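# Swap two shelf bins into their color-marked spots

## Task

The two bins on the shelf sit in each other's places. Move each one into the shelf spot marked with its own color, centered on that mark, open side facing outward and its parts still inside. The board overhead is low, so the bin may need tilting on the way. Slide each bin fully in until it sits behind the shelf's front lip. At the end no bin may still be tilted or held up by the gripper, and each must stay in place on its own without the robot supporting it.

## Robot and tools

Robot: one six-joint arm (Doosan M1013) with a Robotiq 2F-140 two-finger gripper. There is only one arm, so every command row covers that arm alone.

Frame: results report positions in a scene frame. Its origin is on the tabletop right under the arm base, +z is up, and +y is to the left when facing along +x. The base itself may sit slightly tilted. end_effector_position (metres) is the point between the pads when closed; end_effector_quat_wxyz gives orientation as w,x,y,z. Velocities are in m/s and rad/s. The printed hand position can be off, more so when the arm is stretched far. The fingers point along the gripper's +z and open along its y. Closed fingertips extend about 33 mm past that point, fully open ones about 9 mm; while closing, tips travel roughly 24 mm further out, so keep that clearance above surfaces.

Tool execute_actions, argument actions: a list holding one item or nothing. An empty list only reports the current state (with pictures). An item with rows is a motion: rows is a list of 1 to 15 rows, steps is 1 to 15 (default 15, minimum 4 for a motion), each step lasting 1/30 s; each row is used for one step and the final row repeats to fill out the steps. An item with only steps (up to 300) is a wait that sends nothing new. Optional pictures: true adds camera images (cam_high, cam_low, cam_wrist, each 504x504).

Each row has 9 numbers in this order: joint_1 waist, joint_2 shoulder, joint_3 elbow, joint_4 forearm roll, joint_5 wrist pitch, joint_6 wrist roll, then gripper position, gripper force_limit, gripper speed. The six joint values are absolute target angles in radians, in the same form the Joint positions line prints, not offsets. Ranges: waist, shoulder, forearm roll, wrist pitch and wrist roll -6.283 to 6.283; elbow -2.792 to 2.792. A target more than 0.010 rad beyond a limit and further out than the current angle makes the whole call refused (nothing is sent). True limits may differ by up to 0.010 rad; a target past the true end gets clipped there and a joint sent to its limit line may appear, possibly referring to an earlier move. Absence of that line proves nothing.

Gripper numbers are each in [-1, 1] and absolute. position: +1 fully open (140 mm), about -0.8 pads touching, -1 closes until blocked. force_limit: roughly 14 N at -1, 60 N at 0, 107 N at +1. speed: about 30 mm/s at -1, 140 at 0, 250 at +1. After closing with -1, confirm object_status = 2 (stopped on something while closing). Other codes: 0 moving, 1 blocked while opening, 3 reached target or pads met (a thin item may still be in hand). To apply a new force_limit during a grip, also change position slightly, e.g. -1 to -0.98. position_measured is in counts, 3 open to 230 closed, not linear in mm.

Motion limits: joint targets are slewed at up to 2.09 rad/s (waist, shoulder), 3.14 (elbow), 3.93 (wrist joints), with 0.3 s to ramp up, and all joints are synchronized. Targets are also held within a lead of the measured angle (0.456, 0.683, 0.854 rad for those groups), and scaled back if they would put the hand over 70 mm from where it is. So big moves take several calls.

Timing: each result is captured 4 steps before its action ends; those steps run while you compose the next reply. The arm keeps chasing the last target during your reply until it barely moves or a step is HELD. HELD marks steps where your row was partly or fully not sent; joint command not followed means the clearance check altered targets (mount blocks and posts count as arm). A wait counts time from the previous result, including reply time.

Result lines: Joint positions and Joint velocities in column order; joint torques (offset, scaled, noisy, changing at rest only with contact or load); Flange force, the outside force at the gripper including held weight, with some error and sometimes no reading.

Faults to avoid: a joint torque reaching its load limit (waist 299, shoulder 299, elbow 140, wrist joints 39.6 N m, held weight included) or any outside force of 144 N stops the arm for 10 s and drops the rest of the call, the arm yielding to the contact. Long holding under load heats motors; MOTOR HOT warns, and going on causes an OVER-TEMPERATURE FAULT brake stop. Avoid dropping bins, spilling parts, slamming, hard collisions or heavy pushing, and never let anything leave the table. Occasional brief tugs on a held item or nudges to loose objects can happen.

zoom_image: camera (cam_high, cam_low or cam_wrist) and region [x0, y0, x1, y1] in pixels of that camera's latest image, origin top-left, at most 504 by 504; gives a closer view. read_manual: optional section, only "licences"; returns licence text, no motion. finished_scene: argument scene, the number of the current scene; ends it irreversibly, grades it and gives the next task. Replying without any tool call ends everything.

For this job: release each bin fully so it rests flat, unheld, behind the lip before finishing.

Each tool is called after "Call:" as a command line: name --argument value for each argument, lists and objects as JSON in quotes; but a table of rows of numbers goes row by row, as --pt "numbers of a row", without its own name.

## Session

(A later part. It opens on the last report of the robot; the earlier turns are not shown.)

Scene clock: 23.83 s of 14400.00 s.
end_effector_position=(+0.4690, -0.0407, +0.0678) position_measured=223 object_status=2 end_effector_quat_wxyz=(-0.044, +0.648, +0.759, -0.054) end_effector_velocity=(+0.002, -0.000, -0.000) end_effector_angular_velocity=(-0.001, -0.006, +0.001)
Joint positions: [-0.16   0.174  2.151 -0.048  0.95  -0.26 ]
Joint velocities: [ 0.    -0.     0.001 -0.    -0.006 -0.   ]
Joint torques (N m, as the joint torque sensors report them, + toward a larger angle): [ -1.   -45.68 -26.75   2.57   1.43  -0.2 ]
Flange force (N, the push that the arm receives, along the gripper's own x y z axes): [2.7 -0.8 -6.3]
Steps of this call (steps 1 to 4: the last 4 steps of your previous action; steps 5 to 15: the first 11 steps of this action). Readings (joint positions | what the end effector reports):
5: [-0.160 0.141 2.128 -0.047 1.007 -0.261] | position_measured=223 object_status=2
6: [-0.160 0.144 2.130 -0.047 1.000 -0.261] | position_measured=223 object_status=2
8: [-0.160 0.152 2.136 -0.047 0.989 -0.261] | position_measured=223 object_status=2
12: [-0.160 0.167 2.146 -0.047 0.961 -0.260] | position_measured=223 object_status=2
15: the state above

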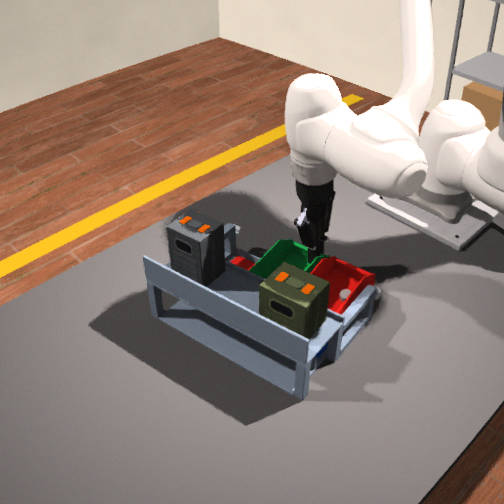

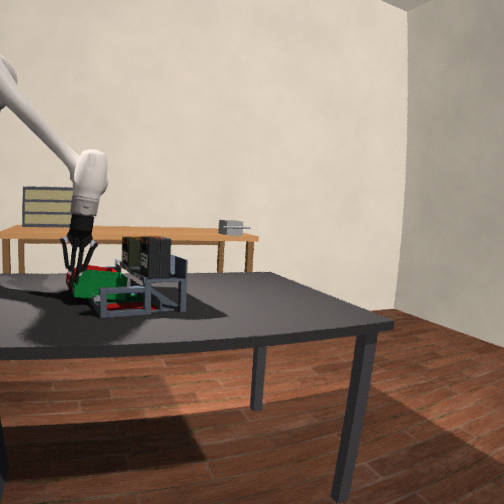

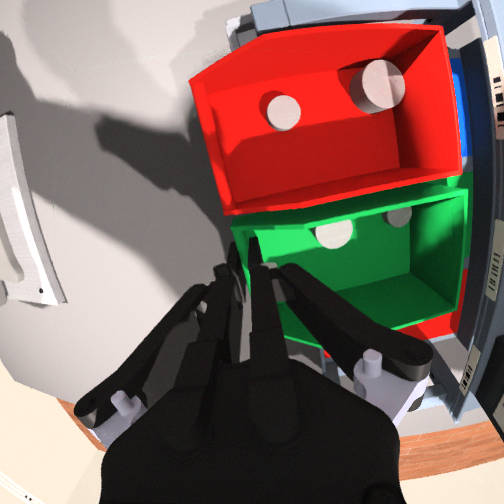

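Call:
execute_actions --actions '[{"rows":[[-0.16,0.1745,2.1515,-0.048,0.95,-0.26,-0.65,1,-0.5],[-0.16,0.1745,2.1515,-0.048,0.95,-0.26,-0.65,1,-0.5],[-0.16,0.1745,2.1515,-0.048,0.95,-0.26,-0.65,1,-0.5],[-0.16,0.1745,2.1515,-0.048,0.95,-0.26,-0.65,1,-0.5],[-0.16,0.1745,2.1515,-0.048,0.95,-0.26,-0.65,1,-0.5],[-0.16,0.1745,2.1515,-0.048,0.95,-0.26,-0.65,1,-0.5],[-0.16,0.166,2.143,-0.047,0.967,-0.2605,-0.65,1,-0.5],[-0.16,0.166,2.143,-0.047,0.967,-0.2605,-0.65,1,-0.5],[-0.16,0.166,2.143,-0.047,0.967,-0.2605,-0.65,1,-0.5],[-0.1597,0.158,2.134,-0.047,0.984,-0.2605,-0.65,1,-0.5]]}]'

Call:
execute_actions --actions '[{"rows":[[-0.1597,0.158,2.134,-0.047,0.984,-0.2605,-1,1,-0.5]]}]'

Call:
execute_actions --actions '[{"rows":[[-0.1597,0.158,2.134,-0.047,0.984,-0.2605,-1,1,0],[-0.1597,0.158,2.134,-0.047,0.984,-0.2605,-1,1,0],[-0.1597,0.158,2.134,-0.047,0.984,-0.2605,-1,1,0],[-0.1597,0.153,2.1305,-0.047,0.9925,-0.2605,-1,1,0],[-0.1597,0.153,2.1305,-0.047,0.9925,-0.2605,-1,1,0],[-0.1597,0.153,2.1305,-0.047,0.9925,-0.2605,-1,1,0],[-0.154,0.1695,2.11,-0.046,0.997,-0.256,-1,1,0],[-0.154,0.1695,2.11,-0.046,0.997,-0.256,-1,1,0],[-0.154,0.1695,2.11,-0.046,0.997,-0.256,-1,1,0],[-0.148,0.186,2.089,-0.045,1.002,-0.251,-1,1,0],[-0.148,0.186,2.089,-0.045,1.002,-0.251,-1,1,0],[-0.148,0.186,2.089,-0.045,1.002,-0.251,-1,1,0],[-0.1425,0.2025,2.068,-0.044,1.006,-0.246,-1,1,0]]}]'

Call:
execute_actions --actions '[{"rows":[[-0.137,0.219,2.047,-0.043,1.011,-0.241,-1,1,0],[-0.137,0.219,2.047,-0.043,1.011,-0.241,-1,1,0],[-0.137,0.219,2.047,-0.043,1.011,-0.241,-1,1,0],[-0.1315,0.2355,2.026,-0.042,1.0155,-0.236,-1,1,0],[-0.1315,0.2355,2.026,-0.042,1.0155,-0.236,-1,1,0],[-0.1315,0.2355,2.026,-0.042,1.0155,-0.236,-1,1,0],[-0.126,0.252,2.005,-0.041,1.02,-0.2315,-1,1,0]]}]' --pictures true

Call:
zoom_image --camera "cam_low" --region '[50,220,200,330]'

Scene clock: 24.73 s of 14400.00 s.
end_effector_position=(+0.4704, -0.0409, +0.0782) position_measured=211 object_status=0 end_effector_quat_wxyz=(-0.045, +0.648, +0.758, -0.054) end_effector_velocity=(+0.021, -0.005, +0.129) end_effector_angular_velocity=(-0.008, +0.011, -0.010)
Joint positions: [-0.16   0.163  2.14  -0.047  0.974 -0.26 ]
Joint velocities: [ 0.    -0.129 -0.148 -0.     0.287  0.   ]
Joint torques (N m, as the joint torque sensors report them, + toward a larger angle): [  0.48 -73.03 -42.9    3.95   1.18  -0.13]
Flange force (N, the push that the arm receives, along the gripper's own x y z axes): [3.5 3.2 -1.2]
Steps of this call (steps 1 to 4: the last 4 steps of your previous action; steps 5 to 15: the robot went on to your last target; step 16: nothing new was sent; steps 17 to 27: the first 11 steps of this action). Readings (joint positions | what the end effector reports):
17: [-0.160 0.174 2.152 -0.048 0.950 -0.260] | position_measured=223 object_status=0
18: [-0.160 0.175 2.152 -0.048 0.950 -0.260] | position_measured=223 object_status=0
20: [-0.160 0.175 2.152 -0.048 0.950 -0.260] | position_measured=212 object_status=0
24: [-0.160 0.172 2.149 -0.048 0.956 -0.260] | position_measured=211 object_status=0
27: the state above

Scene clock: 25.23 s of 14400.00 s.
end_effector_position=(+0.4716, -0.0410, +0.0835) position_measured=224 object_status=2 end_effector_quat_wxyz=(-0.044, +0.648, +0.758, -0.054) end_effector_velocity=(+0.001, -0.000, +0.000) end_effector_angular_velocity=(-0.000, -0.001, +0.000)
Joint positions: [-0.16   0.158  2.134 -0.047  0.984 -0.26 ]
Joint velocities: [ 0.    -0.    -0.001 -0.    -0.    -0.   ]
Joint torques (N m, as the joint torque sensors report them, + toward a larger angle): [ -2.62 -43.54 -27.66   2.85   0.33   0.05]
Flange force (N, the push that the arm receives, along the gripper's own x y z axes): [4.4 0.9 -7.2]
Steps of this call (steps 1 to 4: the last 4 steps of your previous action; steps 5 to 15: the first 11 steps of this action). Readings (joint positions | what the end effector reports):
5: [-0.160 0.158 2.134 -0.047 0.984 -0.260] | position_measured=211 object_status=0
6: [-0.160 0.158 2.134 -0.047 0.984 -0.260] | position_measured=213 object_status=0
8: [-0.160 0.158 2.134 -0.047 0.984 -0.260] | position_measured=222 object_status=0
12: [-0.160 0.158 2.134 -0.047 0.984 -0.260] | position_measured=224 object_status=0
15: the state above

Scene clock: 25.73 s of 14400.00 s.
end_effector_position=(+0.4863, -0.0391, +0.0878) position_measured=224 object_status=2 end_effector_quat_wxyz=(-0.044, +0.648, +0.759, -0.054) end_effector_velocity=(+0.154, +0.024, +0.002) end_effector_angular_velocity=(-0.003, +0.014, +0.001)
Joint positions: [-0.152  0.174  2.104 -0.046  0.998 -0.255]
Joint velocities: [ 0.083  0.222 -0.282  0.01   0.076  0.074]
Joint torques (N m, as the joint torque sensors report them, + toward a larger angle): [ -4.67 -25.32 -41.8    4.01  -0.52  -0.1 ]
Flange force (N, the push that the arm receives, along the gripper's own x y z axes): [7.8 -6.8 -4.9]
Steps of this call (steps 1 to 4: the last 4 steps of your previous action; steps 5 to 15: the first 11 steps of this action). Readings (joint positions | what the end effector reports):
5: [-0.160 0.158 2.134 -0.047 0.984 -0.260] | position_measured=224 object_status=2
6: [-0.160 0.158 2.134 -0.047 0.984 -0.260] | position_measured=224 object_status=2
8: [-0.160 0.158 2.134 -0.047 0.984 -0.260] | position_measured=224 object_status=2
12: [-0.158 0.156 2.126 -0.047 0.994 -0.260] | position_measured=224 object_status=2
15: the state above

Scene clock: 26.23 s of 14400.00 s.
end_effector_position=(+0.5417, -0.0305, +0.0865) position_measured=224 object_status=2 end_effector_quat_wxyz=(-0.044, +0.648, +0.758, -0.054) end_effector_velocity=(+0.001, +0.002, -0.001) end_effector_angular_velocity=(+0.000, +0.006, +0.001)
Joint positions: [-0.126  0.252  2.005 -0.041  1.02  -0.232]
Joint velocities: [ 0.003  0.005 -0.004  0.     0.005  0.002]
Joint torques (N m, as the joint torque sensors report them, + toward a larger angle): [  0.85 -61.77 -28.27   2.57   0.91  -0.01]
Flange force (N, the push that the arm receives, along the gripper's own x y z axes): [-1.2 -1.6 -2.9]
Steps of this call (steps 1 to 4: the last 4 steps of your previous action; steps 5 to 15: the first 11 steps of this action). Readings (joint positions | what the end effector reports):
5: [-0.143 0.202 2.069 -0.044 1.006 -0.246] | position_measured=224 object_status=2
6: [-0.141 0.207 2.063 -0.044 1.008 -0.245] | position_measured=224 object_status=2
8: [-0.137 0.218 2.048 -0.043 1.011 -0.241] | position_measured=224 object_status=2
12: [-0.130 0.240 2.021 -0.042 1.017 -0.235] | position_measured=224 object_status=2
15: the state above

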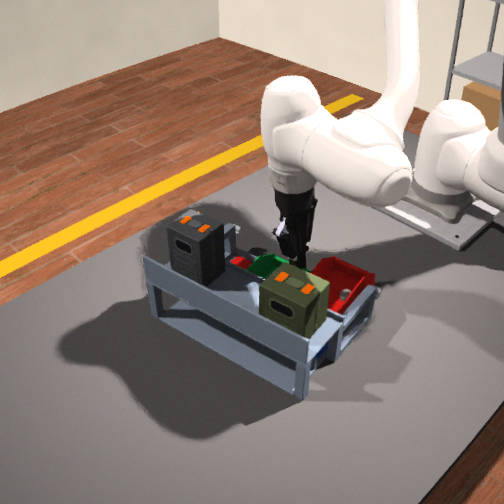

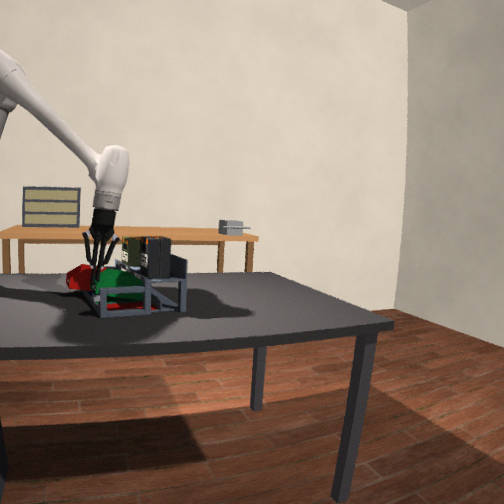

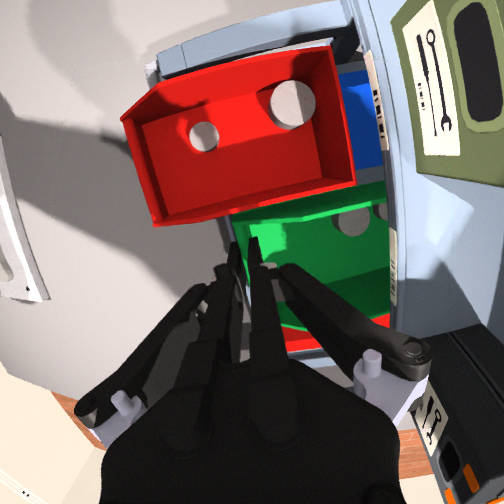

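Region (50, 220, 200, 330) of cam_low's 504x504 image, scaled by 3.360, with more detail than that image has; it fills the top 370 rows of this view, and the rest is white.

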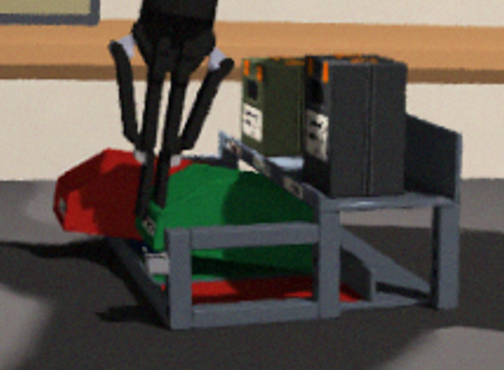

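Call:
execute_actions --actions '[{"rows":[[-0.1306,0.2424,2.026,-0.033,0.9815,-0.24,-1,1,0],[-0.1306,0.2424,2.026,-0.033,0.9815,-0.24,-1,1,0],[-0.1306,0.2424,2.026,-0.033,0.9815,-0.24,-1,1,0],[-0.135,0.2328,2.047,-0.025,0.943,-0.249,-1,1,0],[-0.135,0.2328,2.047,-0.025,0.943,-0.249,-1,1,0],[-0.135,0.2328,2.047,-0.025,0.943,-0.249,-1,1,0],[-0.14,0.2232,2.068,-0.016,0.9045,-0.258,-1,1,0],[-0.14,0.2232,2.068,-0.016,0.9045,-0.258,-1,1,0],[-0.14,0.2232,2.068,-0.016,0.9045,-0.258,-1,1,0],[-0.1445,0.2136,2.089,-0.008,0.866,-0.266,-1,1,0],[-0.1445,0.2136,2.089,-0.008,0.866,-0.266,-1,1,0],[-0.1445,0.2136,2.089,-0.008,0.866,-0.266,-1,1,0],[-0.149,0.204,2.11,0,0.8276,-0.275,-1,1,0]]}]'

Call:
execute_actions --actions '[{"rows":[[-0.149,0.204,2.11,0,0.8276,-0.275,-1,1,0],[-0.149,0.204,2.11,0,0.8276,-0.275,-1,1,0],[-0.149,0.204,2.11,0,0.8276,-0.275,-1,1,0],[-0.149,0.204,2.11,0,0.8276,-0.275,-0.55,1,-0.5]]}]'

Call:
execute_actions --actions '[{"rows":[[-0.149,0.18,2.092,0,0.8696,-0.275,-0.55,1,0],[-0.149,0.18,2.092,0,0.8696,-0.275,-0.55,1,0],[-0.149,0.18,2.092,0,0.8696,-0.275,-0.55,1,0],[-0.149,0.155,2.073,0,0.9136,-0.275,-0.55,1,0],[-0.149,0.155,2.073,0,0.9136,-0.275,-0.55,1,0],[-0.149,0.155,2.073,0,0.9136,-0.275,-0.55,1,0],[-0.149,0.131,2.054,0,0.9566,-0.275,-0.55,1,0]]}]' --pictures true

Call:
zoom_image --camera "cam_low" --region '[50,220,200,330]'

Scene clock: 26.90 s of 14400.00 s.
end_effector_position=(+0.5392, -0.0304, +0.0725) position_measured=224 object_status=2 end_effector_quat_wxyz=(-0.015, +0.650, +0.759, -0.019) end_effector_velocity=(-0.004, -0.002, -0.048) end_effector_angular_velocity=(+0.049, -0.364, -0.017)
Joint positions: [-0.141  0.221  2.073 -0.014  0.895 -0.26 ]
Joint velocities: [-0.059 -0.12   0.26   0.107 -0.497 -0.106]
Joint torques (N m, as the joint torque sensors report them, + toward a larger angle): [ -4.63 -60.46 -20.4    1.92  -0.14   0.16]
Flange force (N, the push that the arm receives, along the gripper's own x y z axes): [7.1 7.9 -3.9]
Steps of this call (steps 1 to 4: the last 4 steps of your previous action; steps 5 to 9: the robot went on to your last target; steps 10 to 20: the first 11 steps of this action). Readings (joint positions | what the end effector reports):
10: [-0.126 0.252 2.005 -0.041 1.020 -0.232] | position_measured=224 object_status=2
11: [-0.127 0.251 2.008 -0.039 1.013 -0.232] | position_measured=224 object_status=2
13: [-0.130 0.243 2.025 -0.034 0.984 -0.239] | position_measured=224 object_status=2
17: [-0.136 0.231 2.052 -0.023 0.934 -0.251] | position_measured=224 object_status=2
20: the state above

Scene clock: 27.40 s of 14400.00 s.
end_effector_position=(+0.5374, -0.0308, +0.0660) position_measured=199 object_status=0 end_effector_quat_wxyz=(+0.001, +0.651, +0.759, -0.001) end_effector_velocity=(-0.000, -0.000, -0.001) end_effector_angular_velocity=(+0.000, +0.001, -0.000)
Joint positions: [-0.149  0.204  2.11   0.     0.828 -0.275]
Joint velocities: [-0.     0.001  0.    -0.    -0.     0.   ]
Joint torques (N m, as the joint torque sensors report them, + toward a larger angle): [ -3.53 -51.15 -28.93   2.83   0.46   0.21]
Flange force (N, the push that the arm receives, along the gripper's own x y z axes): [5.0 4.1 -0.5]
Steps of this call (steps 1 to 4: the last 4 steps of your previous action; steps 5 to 15: the first 11 steps of this action). Readings (joint positions | what the end effector reports):
5: [-0.149 0.205 2.109 -0.001 0.830 -0.274] | position_measured=224 object_status=2
6: [-0.149 0.204 2.110 -0.000 0.828 -0.275] | position_measured=224 object_status=2
8: [-0.149 0.204 2.110 -0.000 0.828 -0.275] | position_measured=224 object_status=0
12: [-0.149 0.204 2.110 0.000 0.828 -0.275] | position_measured=209 object_status=0
15: the state above

Scene clock: 27.90 s of 14400.00 s.
end_effector_position=(+0.5381, -0.0307, +0.1297) position_measured=199 object_status=3 end_effector_quat_wxyz=(+0.002, +0.651, +0.759, -0.001) end_effector_velocity=(-0.009, +0.001, +0.004) end_effector_angular_velocity=(+0.003, +0.023, -0.001)
Joint positions: [-0.149  0.131  2.054  0.     0.956 -0.275]
Joint velocities: [-0.    -0.007 -0.     0.001  0.03   0.   ]
Joint torques (N m, as the joint torque sensors report them, + toward a larger angle): [ -3.06 -20.67 -22.59   2.02   0.95   0.2 ]
Flange force (N, the push that the arm receives, along the gripper's own x y z axes): [-0.3 -1.1 0.3]
Steps of this call (steps 1 to 4: the last 4 steps of your previous action; steps 5 to 15: the first 11 steps of this action). Readings (joint positions | what the end effector reports):
5: [-0.149 0.204 2.110 0.000 0.828 -0.275] | position_measured=199 object_status=0
6: [-0.149 0.200 2.108 0.000 0.834 -0.275] | position_measured=199 object_status=3
8: [-0.149 0.182 2.093 0.000 0.865 -0.275] | position_measured=199 object_status=3
12: [-0.149 0.149 2.069 0.000 0.924 -0.275] | position_measured=199 object_status=3
15: the state above

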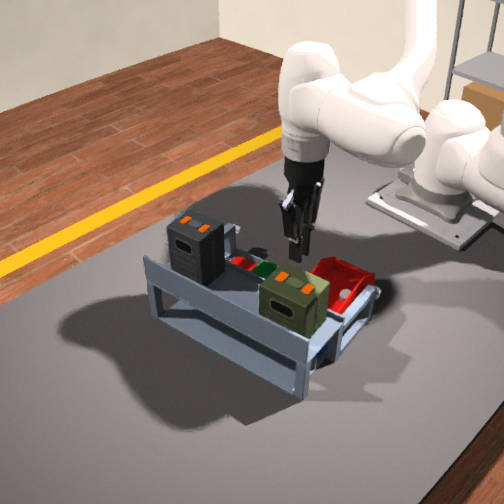

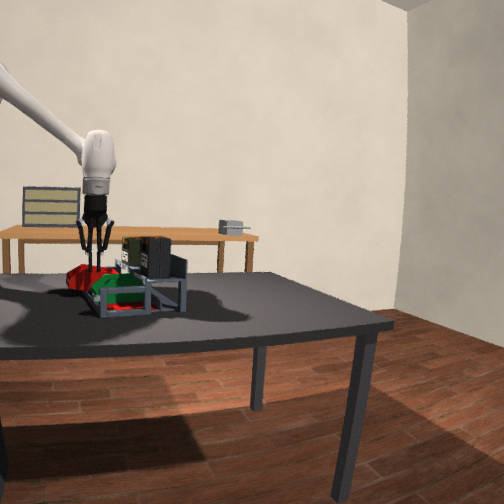

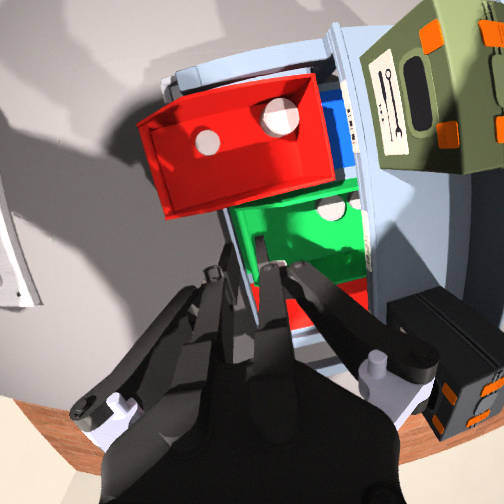

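Region (50, 220, 200, 330) of cam_low's 504x504 image, scaled by 3.360, with more detail than that image has; it fills the top 370 rows of this view, and the rest is white.

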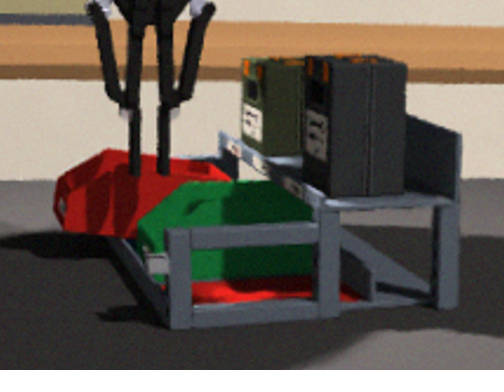

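Call:
execute_actions --actions '[{"rows":[[-0.149,0.1,2.03,0,1.01,-0.275,-0.62,1,0],[-0.149,0.1,2.03,0,1.01,-0.275,-0.62,1,0],[-0.149,0.1,2.03,0,1.01,-0.275,-0.62,1,0],[-0.149,0.1,2.03,0,1.01,-0.275,-0.62,1,0],[0.054,0.05,2.1,-0.012,1.131,-0.066,-0.62,1,0]]}]'

Call:
execute_actions --actions '[{"rows":[[0.054,0.05,2.1,-0.012,1.131,-0.066,-0.62,1,0],[0.054,0.05,2.1,-0.012,1.131,-0.066,-0.62,1,0],[0.054,0.05,2.1,-0.012,1.131,-0.066,-0.62,1,0],[0.054,0.099,2.135,-0.012,1.047,-0.066,-0.62,1,0],[0.054,0.099,2.135,-0.012,1.047,-0.066,-0.62,1,0],[0.054,0.099,2.135,-0.012,1.047,-0.066,-0.62,1,0],[0.054,0.099,2.135,-0.012,1.047,-0.066,-0.62,1,0],[0.054,0.1217,2.1504,-0.012,1.009,-0.066,-0.62,1,0],[0.054,0.1217,2.1504,-0.012,1.009,-0.066,-0.62,1,0],[0.054,0.1217,2.1504,-0.012,1.009,-0.066,-0.62,1,0],[0.054,0.139,2.162,-0.012,0.98,-0.066,-0.62,1,0],[0.054,0.139,2.162,-0.012,0.98,-0.066,-0.62,1,0],[0.054,0.139,2.162,-0.012,0.98,-0.066,-0.62,1,0],[0.054,0.155,2.173,-0.012,0.953,-0.066,-0.62,1,0]]}]'

Call:
execute_actions --actions '[{"rows":[[0.054,0.155,2.173,-0.012,0.953,-0.066,-0.62,1,0],[0.054,0.155,2.173,-0.012,0.953,-0.066,-0.62,1,0],[0.054,0.155,2.173,-0.012,0.953,-0.066,-0.62,1,0],[0.054,0.155,2.173,-0.012,0.953,-0.066,-0.62,1,0],[0.054,0.155,2.173,-0.012,0.953,-0.066,-1,1,-0.5]]}]'

Call:
execute_actions --actions '[{"steps":12}]' --pictures true

Scene clock: 28.70 s of 14400.00 s.
end_effector_position=(+0.4881, +0.0294, +0.1543) position_measured=208 object_status=0 end_effector_quat_wxyz=(-0.027, +0.650, +0.759, -0.029) end_effector_velocity=(-0.332, +0.369, -0.013) end_effector_angular_velocity=(-0.100, +0.516, +0.005)
Joint positions: [-0.035  0.071  2.071 -0.007  1.08  -0.157]
Joint velocities: [ 0.78  -0.186  0.258 -0.046  0.448  0.798]
Joint torques (N m, as the joint torque sensors report them, + toward a larger angle): [ -4.19 -42.54 -31.92   2.3    0.76  -0.33]
Flange force (N, the push that the arm receives, along the gripper's own x y z axes): [2.7 4.9 -1.2]
Steps of this call (steps 1 to 4: the last 4 steps of your previous action; steps 5 to 13: the robot went on to your last target; steps 14 to 24: the first 11 steps of this action). Readings (joint positions | what the end effector reports):
14: [-0.149 0.131 2.054 0.000 0.957 -0.275] | position_measured=199 object_status=0
15: [-0.149 0.128 2.051 -0.000 0.964 -0.275] | position_measured=202 object_status=0
17: [-0.149 0.106 2.034 -0.000 1.000 -0.275] | position_measured=208 object_status=0
21: [-0.115 0.090 2.044 -0.002 1.033 -0.240] | position_measured=208 object_status=0
24: the state above

Scene clock: 29.20 s of 14400.00 s.
end_effector_position=(+0.4517, +0.0682, +0.0955) position_measured=208 object_status=3 end_effector_quat_wxyz=(-0.044, +0.649, +0.758, -0.054) end_effector_velocity=(+0.004, +0.000, -0.101) end_effector_angular_velocity=(+0.001, +0.001, +0.001)
Joint positions: [ 0.054  0.121  2.15  -0.012  1.011 -0.066]
Joint velocities: [-0.     0.132  0.082 -0.    -0.213  0.001]
Joint torques (N m, as the joint torque sensors report them, + toward a larger angle): [  2.13 -69.74 -41.45   4.29   1.23   0.41]
Flange force (N, the push that the arm receives, along the gripper's own x y z axes): [1.9 -2.4 -5.4]
Steps of this call (steps 1 to 4: the last 4 steps of your previous action; steps 5 to 15: the first 11 steps of this action). Readings (joint positions | what the end effector reports):
5: [0.053 0.050 2.100 -0.012 1.130 -0.067] | position_measured=208 object_status=3
6: [0.054 0.050 2.100 -0.012 1.131 -0.066] | position_measured=208 object_status=3
8: [0.054 0.050 2.100 -0.012 1.131 -0.066] | position_measured=208 object_status=3
12: [0.054 0.094 2.132 -0.012 1.056 -0.066] | position_measured=208 object_status=3
15: the state above

Scene clock: 29.70 s of 14400.00 s.
end_effector_position=(+0.4517, +0.0683, +0.0686) position_measured=223 object_status=0 end_effector_quat_wxyz=(-0.044, +0.649, +0.758, -0.054) end_effector_velocity=(+0.001, -0.000, +0.000) end_effector_angular_velocity=(-0.000, -0.001, -0.001)
Joint positions: [ 0.054  0.155  2.173 -0.012  0.953 -0.066]
Joint velocities: [-0.     0.    -0.001 -0.    -0.     0.001]
Joint torques (N m, as the joint torque sensors report them, + toward a larger angle): [ -2.73 -42.92 -28.01   2.51   0.32  -0.18]
Flange force (N, the push that the arm receives, along the gripper's own x y z axes): [5.6 -1.1 -5.6]
Steps of this call (steps 1 to 4: the last 4 steps of your previous action; steps 5 to 15: the first 11 steps of this action). Readings (joint positions | what the end effector reports):
5: [0.054 0.151 2.170 -0.012 0.960 -0.066] | position_measured=208 object_status=3
6: [0.054 0.154 2.173 -0.012 0.954 -0.066] | position_measured=208 object_status=3
8: [0.054 0.155 2.173 -0.012 0.953 -0.066] | position_measured=208 object_status=3
12: [0.054 0.155 2.173 -0.012 0.953 -0.066] | position_measured=219 object_status=0
15: the state above

Scene clock: 30.10 s of 14400.00 s.
end_effector_position=(+0.4517, +0.0683, +0.0685) position_measured=223 object_status=2 end_effector_quat_wxyz=(-0.044, +0.649, +0.758, -0.054) end_effector_velocity=(+0.000, -0.000, -0.000) end_effector_angular_velocity=(-0.000, +0.001, -0.000)
Joint positions: [ 0.054  0.155  2.173 -0.012  0.953 -0.066]
Joint velocities: [-0.     0.001 -0.001 -0.     0.001  0.   ]
Joint torques (N m, as the joint torque sensors report them, + toward a larger angle): [  0.48 -40.28 -26.74   2.63   0.43   0.22]
Flange force (N, the push that the arm receives, along the gripper's own x y z axes): [-1.6 -3.6 -9.3]
Kept back: nothing.
Steps of this call (steps 1 to 4: the last 4 steps of your previous action; steps 5 to 12: the robot went on to your last target). Readings (joint positions | what the end effector reports):
1: [0.054 0.155 2.173 -0.012 0.953 -0.066] | position_measured=223 object_status=0
2: [0.054 0.155 2.173 -0.012 0.953 -0.066] | position_measured=223 object_status=0
4: [0.054 0.155 2.173 -0.012 0.953 -0.066] | position_measured=223 object_status=2
8: [0.054 0.155 2.173 -0.012 0.953 -0.066] | position_measured=223 object_status=2
12: the state above

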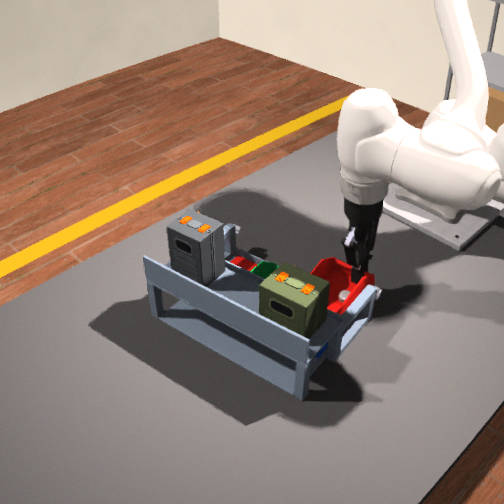

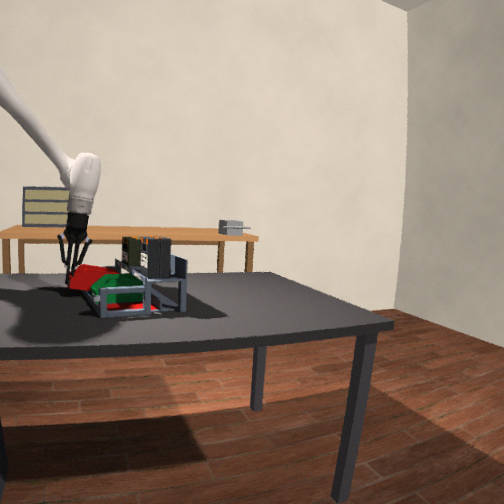

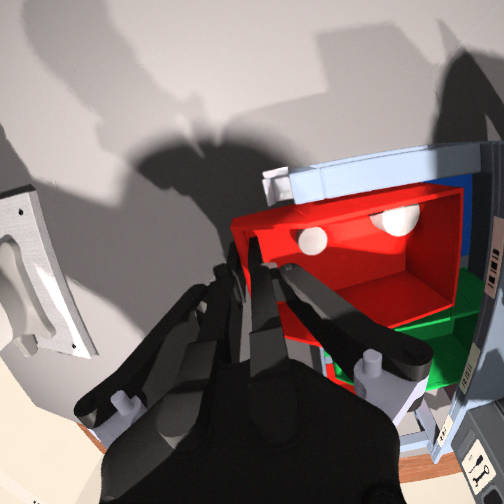

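Call:
execute_actions --actions '[{"rows":[[0.054,0.144,2.1675,-0.012,0.9697,-0.066,-1,1,0],[0.054,0.144,2.1675,-0.012,0.9697,-0.066,-1,1,0],[0.054,0.144,2.1675,-0.012,0.9697,-0.066,-1,1,0],[0.054,0.131,2.161,-0.012,0.989,-0.066,-1,1,0],[0.054,0.131,2.161,-0.012,0.989,-0.066,-1,1,0],[0.054,0.131,2.161,-0.012,0.989,-0.066,-1,1,0],[0.054,0.118,2.155,-0.012,1.008,-0.066,-1,1,0],[0.054,0.118,2.155,-0.012,1.008,-0.066,-1,1,0],[0.054,0.118,2.155,-0.012,1.008,-0.066,-1,1,0],[0.054,0.105,2.149,-0.012,1.027,-0.066,-1,1,0],[0.054,0.105,2.149,-0.012,1.027,-0.066,-1,1,0],[0.054,0.105,2.149,-0.012,1.027,-0.066,-1,1,0],[0.054,0.092,2.142,-0.011,1.047,-0.066,-1,1,0]]}]'

Call:
execute_actions --actions '[{"rows":[[0.054,0.078,2.135,-0.011,1.068,-0.066,-1,1,0],[0.054,0.078,2.135,-0.011,1.068,-0.066,-1,1,0],[0.054,0.078,2.135,-0.011,1.068,-0.066,-1,1,0],[0.054,0.062,2.126,-0.011,1.093,-0.066,-1,1,0],[0.054,0.062,2.126,-0.011,1.093,-0.066,-1,1,0],[0.054,0.062,2.126,-0.011,1.093,-0.066,-1,1,0],[0.054,0.046,2.117,-0.011,1.118,-0.066,-1,1,0],[0.054,0.046,2.117,-0.011,1.118,-0.066,-1,1,0],[0.054,0.046,2.117,-0.011,1.118,-0.066,-1,1,0],[0.054,0.0297,2.1077,-0.011,1.1438,-0.066,-1,1,0]]}]'

Call:
execute_actions --actions '[{"steps":10}]' --pictures true

Call:
zoom_image --camera "cam_low" --region '[50,220,200,330]'

Scene clock: 30.87 s of 14400.00 s.
end_effector_position=(+0.4489, +0.0680, +0.0972) position_measured=223 object_status=2 end_effector_quat_wxyz=(-0.044, +0.649, +0.758, -0.054) end_effector_velocity=(-0.032, -0.003, +0.126) end_effector_angular_velocity=(-0.005, +0.038, -0.003)
Joint positions: [ 0.054  0.114  2.153 -0.012  1.014 -0.066]
Joint velocities: [ 0.    -0.183 -0.077  0.     0.298 -0.   ]
Joint torques (N m, as the joint torque sensors report them, + toward a larger angle): [  3.93 -75.74 -39.03   4.03   1.22  -0.27]
Flange force (N, the push that the arm receives, along the gripper's own x y z axes): [1.1 6.8 3.3]
Steps of this call (steps 1 to 12: the robot went on to your last target; steps 13 to 23: the first 11 steps of this action). Readings (joint positions | what the end effector reports):
13: [0.054 0.155 2.173 -0.012 0.953 -0.066] | position_measured=223 object_status=2
14: [0.054 0.152 2.172 -0.012 0.958 -0.066] | position_measured=223 object_status=2
16: [0.054 0.145 2.168 -0.012 0.969 -0.066] | position_measured=223 object_status=2
20: [0.054 0.127 2.159 -0.012 0.995 -0.066] | position_measured=223 object_status=2
23: the state above

Scene clock: 31.37 s of 14400.00 s.
end_effector_position=(+0.4413, +0.0677, +0.1503) position_measured=223 object_status=2 end_effector_quat_wxyz=(-0.044, +0.650, +0.757, -0.054) end_effector_velocity=(-0.047, -0.004, +0.153) end_effector_angular_velocity=(-0.005, +0.049, -0.003)
Joint positions: [ 0.054  0.042  2.115 -0.011  1.125 -0.066]
Joint velocities: [ 0.    -0.205 -0.107  0.001  0.361 -0.   ]
Joint torques (N m, as the joint torque sensors report them, + toward a larger angle): [  2.4  -68.44 -43.66   4.17   0.95  -0.15]
Flange force (N, the push that the arm receives, along the gripper's own x y z axes): [3.9 1.3 1.9]
Steps of this call (steps 1 to 4: the last 4 steps of your previous action; steps 5 to 15: the first 11 steps of this action). Readings (joint positions | what the end effector reports):
5: [0.054 0.092 2.142 -0.011 1.046 -0.066] | position_measured=223 object_status=2
6: [0.054 0.088 2.140 -0.011 1.053 -0.066] | position_measured=223 object_status=2
8: [0.054 0.078 2.135 -0.011 1.067 -0.066] | position_measured=223 object_status=2
12: [0.054 0.058 2.124 -0.011 1.100 -0.066] | position_measured=223 object_status=2
15: the state above

Scene clock: 31.70 s of 14400.00 s.
end_effector_position=(+0.4397, +0.0676, +0.1597) position_measured=223 object_status=2 end_effector_quat_wxyz=(-0.044, +0.650, +0.757, -0.054) end_effector_velocity=(+0.000, +0.000, +0.000) end_effector_angular_velocity=(+0.001, -0.001, +0.000)
Joint positions: [ 0.054  0.03   2.108 -0.011  1.144 -0.066]
Joint velocities: [ 0.    -0.    -0.     0.001 -0.    -0.001]
Joint torques (N m, as the joint torque sensors report them, + toward a larger angle): [ -2.44 -39.48 -34.     3.22   0.81   0.08]
Flange force (N, the push that the arm receives, along the gripper's own x y z axes): [4.7 4.2 0.4]
Kept back: nothing.
Steps of this call (steps 1 to 4: the last 4 steps of your previous action; steps 5 to 10: the robot went on to your last target). Readings (joint positions | what the end effector reports):
1: [0.054 0.034 2.110 -0.011 1.137 -0.066] | position_measured=223 object_status=2
2: [0.054 0.030 2.108 -0.011 1.142 -0.066] | position_measured=223 object_status=2
4: [0.054 0.030 2.108 -0.011 1.144 -0.066] | position_measured=223 object_status=2
8: [0.054 0.030 2.108 -0.011 1.144 -0.066] | position_measured=223 object_status=2
10: the state above

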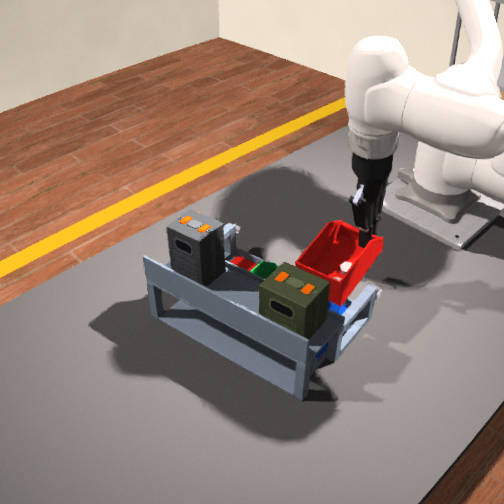

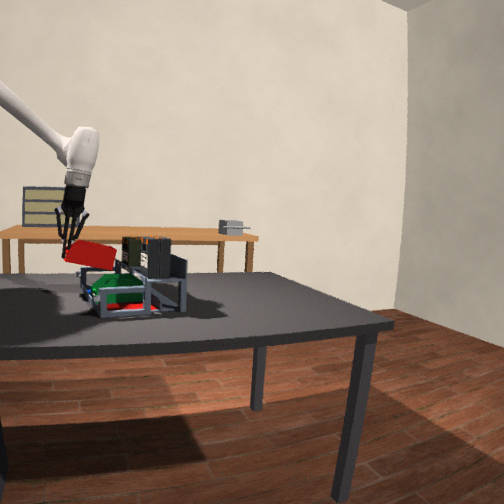

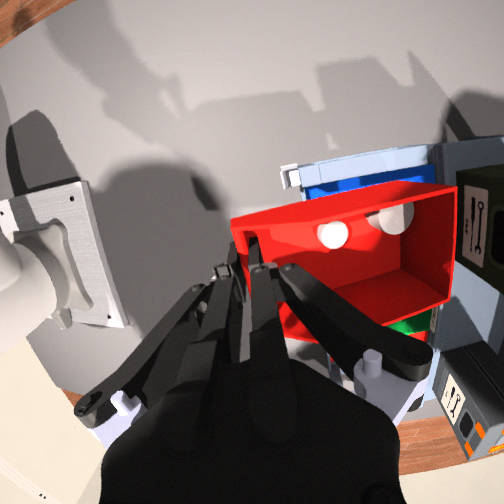

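Region (50, 220, 200, 330) of cam_low's 504x504 image, scaled by 3.360, with more detail than that image has; it fills the top 370 rows of this view, and the rest is white.

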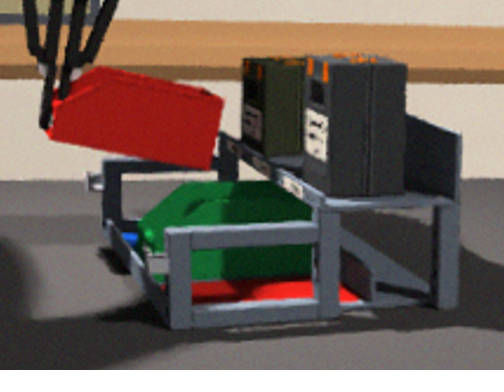

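Call:
execute_actions --actions '[{"rows":[[0.03,0.031,2.106,-0.015,1.1435,-0.089,-1,1,0],[0.03,0.031,2.106,-0.015,1.1435,-0.089,-1,1,0],[0.03,0.031,2.106,-0.015,1.1435,-0.089,-1,1,0],[-0.005,0.033,2.104,-0.02,1.143,-0.122,-1,1,0],[-0.005,0.033,2.104,-0.02,1.143,-0.122,-1,1,0],[-0.005,0.033,2.104,-0.02,1.143,-0.122,-1,1,0],[-0.045,0.036,2.101,-0.026,1.142,-0.16,-1,1,0],[-0.045,0.036,2.101,-0.026,1.142,-0.16,-1,1,0],[-0.045,0.036,2.101,-0.026,1.142,-0.16,-1,1,0],[-0.085,0.04,2.097,-0.032,1.141,-0.197,-1,1,0],[-0.085,0.04,2.097,-0.032,1.141,-0.197,-1,1,0],[-0.085,0.04,2.097,-0.032,1.141,-0.197,-1,1,0],[-0.125,0.045,2.092,-0.038,1.141,-0.235,-1,1,0]]}]'

Call:
execute_actions --actions '[{"rows":[[-0.165,0.051,2.085,-0.044,1.14,-0.273,-1,1,0],[-0.165,0.051,2.085,-0.044,1.14,-0.273,-1,1,0],[-0.165,0.051,2.085,-0.044,1.14,-0.273,-1,1,0],[-0.205,0.06,2.075,-0.049,1.139,-0.31,-1,1,0],[-0.205,0.06,2.075,-0.049,1.139,-0.31,-1,1,0],[-0.205,0.06,2.075,-0.049,1.139,-0.31,-1,1,0],[-0.245,0.07,2.064,-0.055,1.138,-0.348,-1,1,0],[-0.245,0.07,2.064,-0.055,1.138,-0.348,-1,1,0],[-0.245,0.07,2.064,-0.055,1.138,-0.348,-1,1,0],[-0.285,0.082,2.051,-0.06,1.137,-0.386,-1,1,0],[-0.285,0.082,2.051,-0.06,1.137,-0.386,-1,1,0],[-0.285,0.082,2.051,-0.06,1.137,-0.386,-1,1,0],[-0.325,0.095,2.037,-0.066,1.136,-0.423,-1,1,0]]}]'

Call:
execute_actions --actions '[{"rows":[[-0.345,0.102,2.029,-0.069,1.136,-0.442,-1,1,0],[-0.345,0.102,2.029,-0.069,1.136,-0.442,-1,1,0],[-0.345,0.102,2.029,-0.069,1.136,-0.442,-1,1,0],[-0.358,0.106,2.0245,-0.071,1.1354,-0.454,-1,1,0],[-0.358,0.106,2.0245,-0.071,1.1354,-0.454,-1,1,0],[-0.358,0.106,2.0245,-0.071,1.1354,-0.454,-1,1,0],[-0.358,0.106,2.0245,-0.071,1.1354,-0.454,-1,1,0],[-0.357,0.122,2.0345,-0.072,1.1095,-0.451,-1,1,0],[-0.357,0.122,2.0345,-0.072,1.1095,-0.451,-1,1,0],[-0.357,0.122,2.0345,-0.072,1.1095,-0.451,-1,1,0],[-0.3565,0.138,2.044,-0.073,1.084,-0.449,-1,1,0]]}]'

Call:
execute_actions --actions '[{"steps":10}]' --pictures true

Call:
zoom_image --camera "cam_high" --region '[180,180,340,320]'

Scene clock: 32.67 s of 14400.00 s.
end_effector_position=(+0.4493, +0.0161, +0.1598) position_measured=223 object_status=2 end_effector_quat_wxyz=(-0.044, +0.649, +0.758, -0.054) end_effector_velocity=(+0.035, -0.220, +0.001) end_effector_angular_velocity=(+0.003, -0.004, +0.010)
Joint positions: [-0.051  0.036  2.1   -0.027  1.142 -0.166]
Joint velocities: [-0.444  0.037 -0.04  -0.065 -0.011 -0.423]
Joint torques (N m, as the joint torque sensors report them, + toward a larger angle): [-12.35 -30.72 -36.53   2.47   0.3    0.14]
Flange force (N, the push that the arm receives, along the gripper's own x y z axes): [3.9 -2.8 -1.2]
Steps of this call (steps 1 to 18: the robot went on to your last target; steps 19 to 29: the first 11 steps of this action). Readings (joint positions | what the end effector reports):
19: [0.054 0.030 2.108 -0.011 1.144 -0.066] | position_measured=223 object_status=2
20: [0.050 0.030 2.108 -0.012 1.144 -0.069] | position_measured=223 object_status=2
22: [0.033 0.031 2.107 -0.015 1.144 -0.086] | position_measured=223 object_status=2
26: [-0.011 0.033 2.104 -0.021 1.143 -0.128] | position_measured=223 object_status=2
29: the state above

Scene clock: 33.17 s of 14400.00 s.
end_effector_position=(+0.4661, -0.0876, +0.1605) position_measured=223 object_status=2 end_effector_quat_wxyz=(-0.044, +0.648, +0.758, -0.053) end_effector_velocity=(+0.041, -0.241, +0.003) end_effector_angular_velocity=(+0.006, -0.004, +0.017)
Joint positions: [-0.251  0.072  2.062 -0.056  1.138 -0.354]
Joint velocities: [-0.439  0.117 -0.133 -0.058 -0.009 -0.429]
Joint torques (N m, as the joint torque sensors report them, + toward a larger angle): [-14.61 -33.37 -38.     2.22   0.23   0.17]
Flange force (N, the push that the arm receives, along the gripper's own x y z axes): [3.2 3.8 1.1]
Steps of this call (steps 1 to 4: the last 4 steps of your previous action; steps 5 to 15: the first 11 steps of this action). Readings (joint positions | what the end effector reports):
5: [-0.119 0.044 2.093 -0.037 1.141 -0.229] | position_measured=223 object_status=2
6: [-0.131 0.046 2.091 -0.039 1.141 -0.241] | position_measured=223 object_status=2
8: [-0.159 0.050 2.086 -0.043 1.140 -0.267] | position_measured=223 object_status=2
12: [-0.211 0.062 2.073 -0.050 1.139 -0.316] | position_measured=223 object_status=2
15: the state above

Scene clock: 33.67 s of 14400.00 s.
end_effector_position=(+0.4773, -0.1494, +0.1473) position_measured=223 object_status=2 end_effector_quat_wxyz=(-0.044, +0.648, +0.759, -0.054) end_effector_velocity=(+0.005, +0.001, -0.073) end_effector_angular_velocity=(+0.006, +0.018, -0.006)
Joint positions: [-0.357  0.122  2.034 -0.072  1.111 -0.452]
Joint velocities: [ 0.005  0.089  0.054 -0.004 -0.123  0.021]
Joint torques (N m, as the joint torque sensors report them, + toward a larger angle): [  1.14 -85.28 -51.07   4.23   0.33  -0.35]
Flange force (N, the push that the arm receives, along the gripper's own x y z axes): [4.8 5.1 4.3]
Steps of this call (steps 1 to 4: the last 4 steps of your previous action; steps 5 to 15: the first 11 steps of this action). Readings (joint positions | what the end effector reports):
5: [-0.319 0.093 2.039 -0.065 1.136 -0.417] | position_measured=223 object_status=2
6: [-0.329 0.097 2.035 -0.067 1.136 -0.427] | position_measured=223 object_status=2
8: [-0.344 0.102 2.029 -0.069 1.136 -0.441] | position_measured=223 object_status=2
12: [-0.358 0.106 2.025 -0.071 1.135 -0.454] | position_measured=223 object_status=2
15: the state above

Scene clock: 34.00 s of 14400.00 s.
end_effector_position=(+0.4793, -0.1497, +0.1339) position_measured=223 object_status=2 end_effector_quat_wxyz=(-0.044, +0.648, +0.759, -0.054) end_effector_velocity=(-0.000, +0.000, -0.000) end_effector_angular_velocity=(+0.001, +0.000, -0.000)
Joint positions: [-0.357  0.138  2.044 -0.073  1.084 -0.449]
Joint velocities: [ 0.     0.     0.     0.001 -0.    -0.   ]
Joint torques (N m, as the joint torque sensors report them, + toward a larger angle): [ -0.7  -45.4  -33.44   3.25   0.61   0.17]
Flange force (N, the push that the arm receives, along the gripper's own x y z axes): [1.9 -2.9 -2.4]
Kept back: nothing.
Steps of this call (steps 1 to 4: the last 4 steps of your previous action; steps 5 to 10: the robot went on to your last target). Readings (joint positions | what the end effector reports):
1: [-0.357 0.126 2.037 -0.072 1.103 -0.451] | position_measured=223 object_status=2
2: [-0.357 0.134 2.041 -0.073 1.091 -0.450] | position_measured=223 object_status=2
4: [-0.357 0.138 2.044 -0.073 1.084 -0.449] | position_measured=223 object_status=2
8: [-0.357 0.138 2.044 -0.073 1.084 -0.449] | position_measured=223 object_status=2
10: the state above

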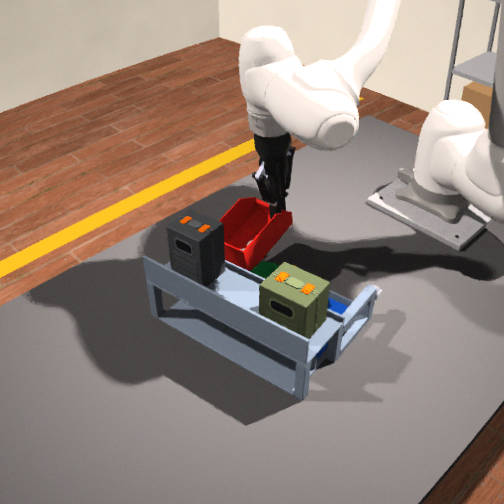

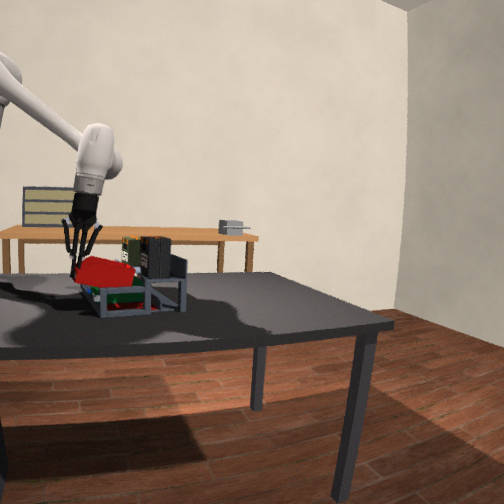

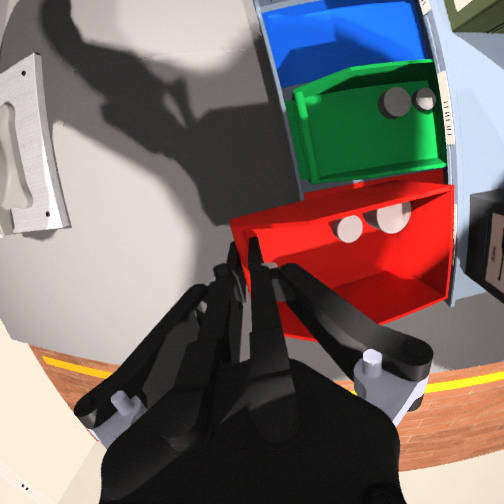

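Region (180, 180, 340, 320) of cam_high's 504x504 image, scaled by 3.150, with more detail than that image has; it fills the top 441 rows of this view, and the rest is white.

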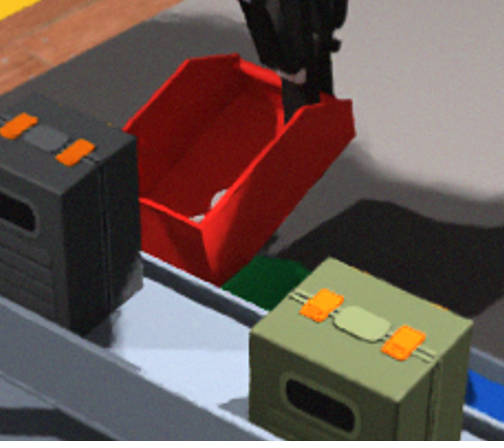

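Call:
execute_actions --actions '[{"rows":[[-0.3554,0.152,2.052,-0.074,1.062,-0.446,-1,1,0],[-0.3554,0.152,2.052,-0.074,1.062,-0.446,-1,1,0],[-0.3554,0.152,2.052,-0.074,1.062,-0.446,-1,1,0],[-0.3543,0.166,2.06,-0.075,1.04,-0.443,-1,1,0],[-0.3543,0.166,2.06,-0.075,1.04,-0.443,-1,1,0],[-0.3543,0.166,2.06,-0.075,1.04,-0.443,-1,1,0],[-0.3532,0.18,2.0675,-0.0755,1.0185,-0.44,-1,1,0],[-0.3532,0.18,2.0675,-0.0755,1.0185,-0.44,-1,1,0],[-0.3532,0.18,2.0675,-0.0755,1.0185,-0.44,-1,1,0],[-0.352,0.194,2.075,-0.076,0.997,-0.437,-1,1,0],[-0.352,0.194,2.075,-0.076,0.997,-0.437,-1,1,0],[-0.352,0.194,2.075,-0.076,0.997,-0.437,-1,1,0],[-0.351,0.208,2.082,-0.077,0.976,-0.434,-1,1,0]]}]'

Call:
execute_actions --actions '[{"rows":[[-0.351,0.208,2.082,-0.077,0.976,-0.434,-1,1,0],[-0.351,0.208,2.082,-0.077,0.976,-0.434,-1,1,0],[-0.351,0.208,2.082,-0.077,0.976,-0.434,-1,1,0],[-0.35,0.2215,2.089,-0.078,0.9555,-0.431,-1,1,0]]}]' --pictures true

Scene clock: 34.60 s of 14400.00 s.
end_effector_position=(+0.4841, -0.1492, +0.0976) position_measured=223 object_status=2 end_effector_quat_wxyz=(-0.043, +0.648, +0.759, -0.054) end_effector_velocity=(+0.038, +0.002, -0.143) end_effector_angular_velocity=(-0.008, -0.057, -0.005)
Joint positions: [-0.353  0.184  2.069 -0.076  1.012 -0.439]
Joint velocities: [ 0.02   0.188  0.088  0.001 -0.331  0.045]
Joint torques (N m, as the joint torque sensors report them, + toward a larger angle): [ -6.85 -19.98 -25.01   2.49   0.1    0.09]
Flange force (N, the push that the arm receives, along the gripper's own x y z axes): [8.5 -1.3 0.4]
Steps of this call (steps 1 to 7: the robot went on to your last target; steps 8 to 18: the first 11 steps of this action). Readings (joint positions | what the end effector reports):
8: [-0.356 0.138 2.044 -0.073 1.084 -0.449] | position_measured=223 object_status=2
9: [-0.356 0.141 2.045 -0.073 1.078 -0.448] | position_measured=223 object_status=2
11: [-0.355 0.152 2.052 -0.074 1.063 -0.446] | position_measured=223 object_status=2
15: [-0.354 0.170 2.062 -0.075 1.034 -0.442] | position_measured=223 object_status=2
18: the state above

Scene clock: 35.10 s of 14400.00 s.
end_effector_position=(+0.4863, -0.1485, +0.0687) position_measured=223 object_status=2 end_effector_quat_wxyz=(-0.043, +0.648, +0.759, -0.054) end_effector_velocity=(+0.001, -0.000, +0.000) end_effector_angular_velocity=(-0.001, -0.002, +0.000)
Joint positions: [-0.35   0.221  2.089 -0.078  0.956 -0.431]
Joint velocities: [-0.     0.    -0.001  0.    -0.001 -0.   ]
Joint torques (N m, as the joint torque sensors report them, + toward a larger angle): [ -2.41 -43.27 -26.5    3.04  -1.2    0.39]
Flange force (N, the push that the arm receives, along the gripper's own x y z axes): [5.1 -5.5 -17.1]
Steps of this call (steps 1 to 4: the last 4 steps of your previous action; steps 5 to 15: the first 11 steps of this action). Readings (joint positions | what the end effector reports):
5: [-0.351 0.208 2.082 -0.077 0.977 -0.434] | position_measured=223 object_status=2
6: [-0.351 0.208 2.082 -0.077 0.976 -0.434] | position_measured=223 object_status=2
8: [-0.351 0.208 2.082 -0.077 0.976 -0.434] | position_measured=223 object_status=2
12: [-0.350 0.221 2.089 -0.078 0.956 -0.431] | position_measured=223 object_status=2
15: the state above

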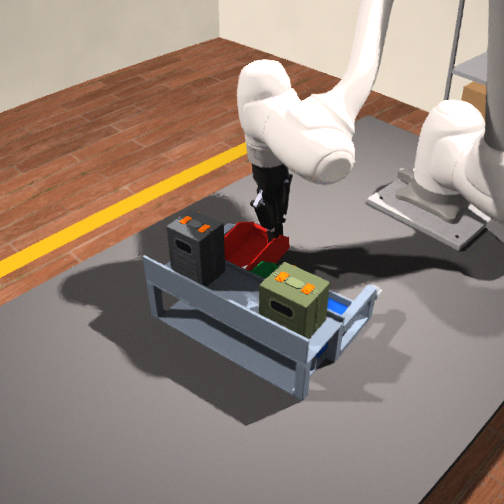

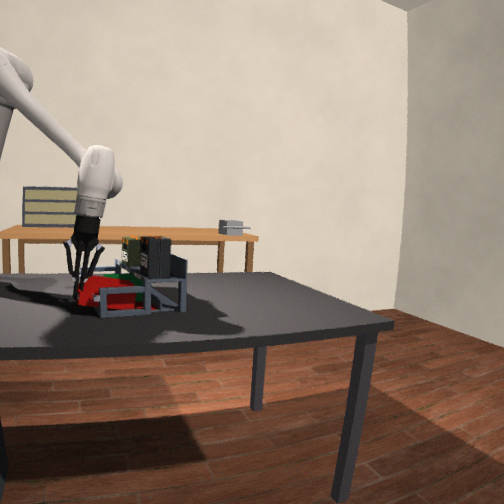

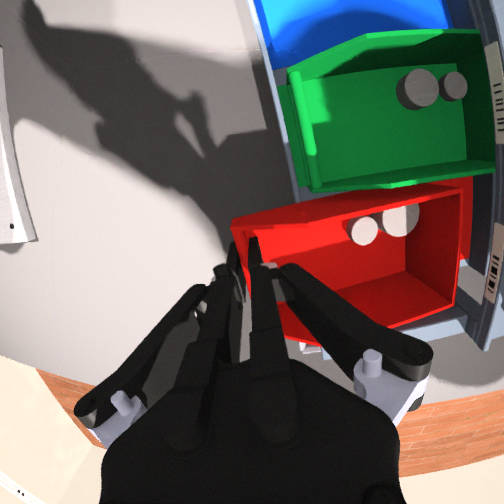

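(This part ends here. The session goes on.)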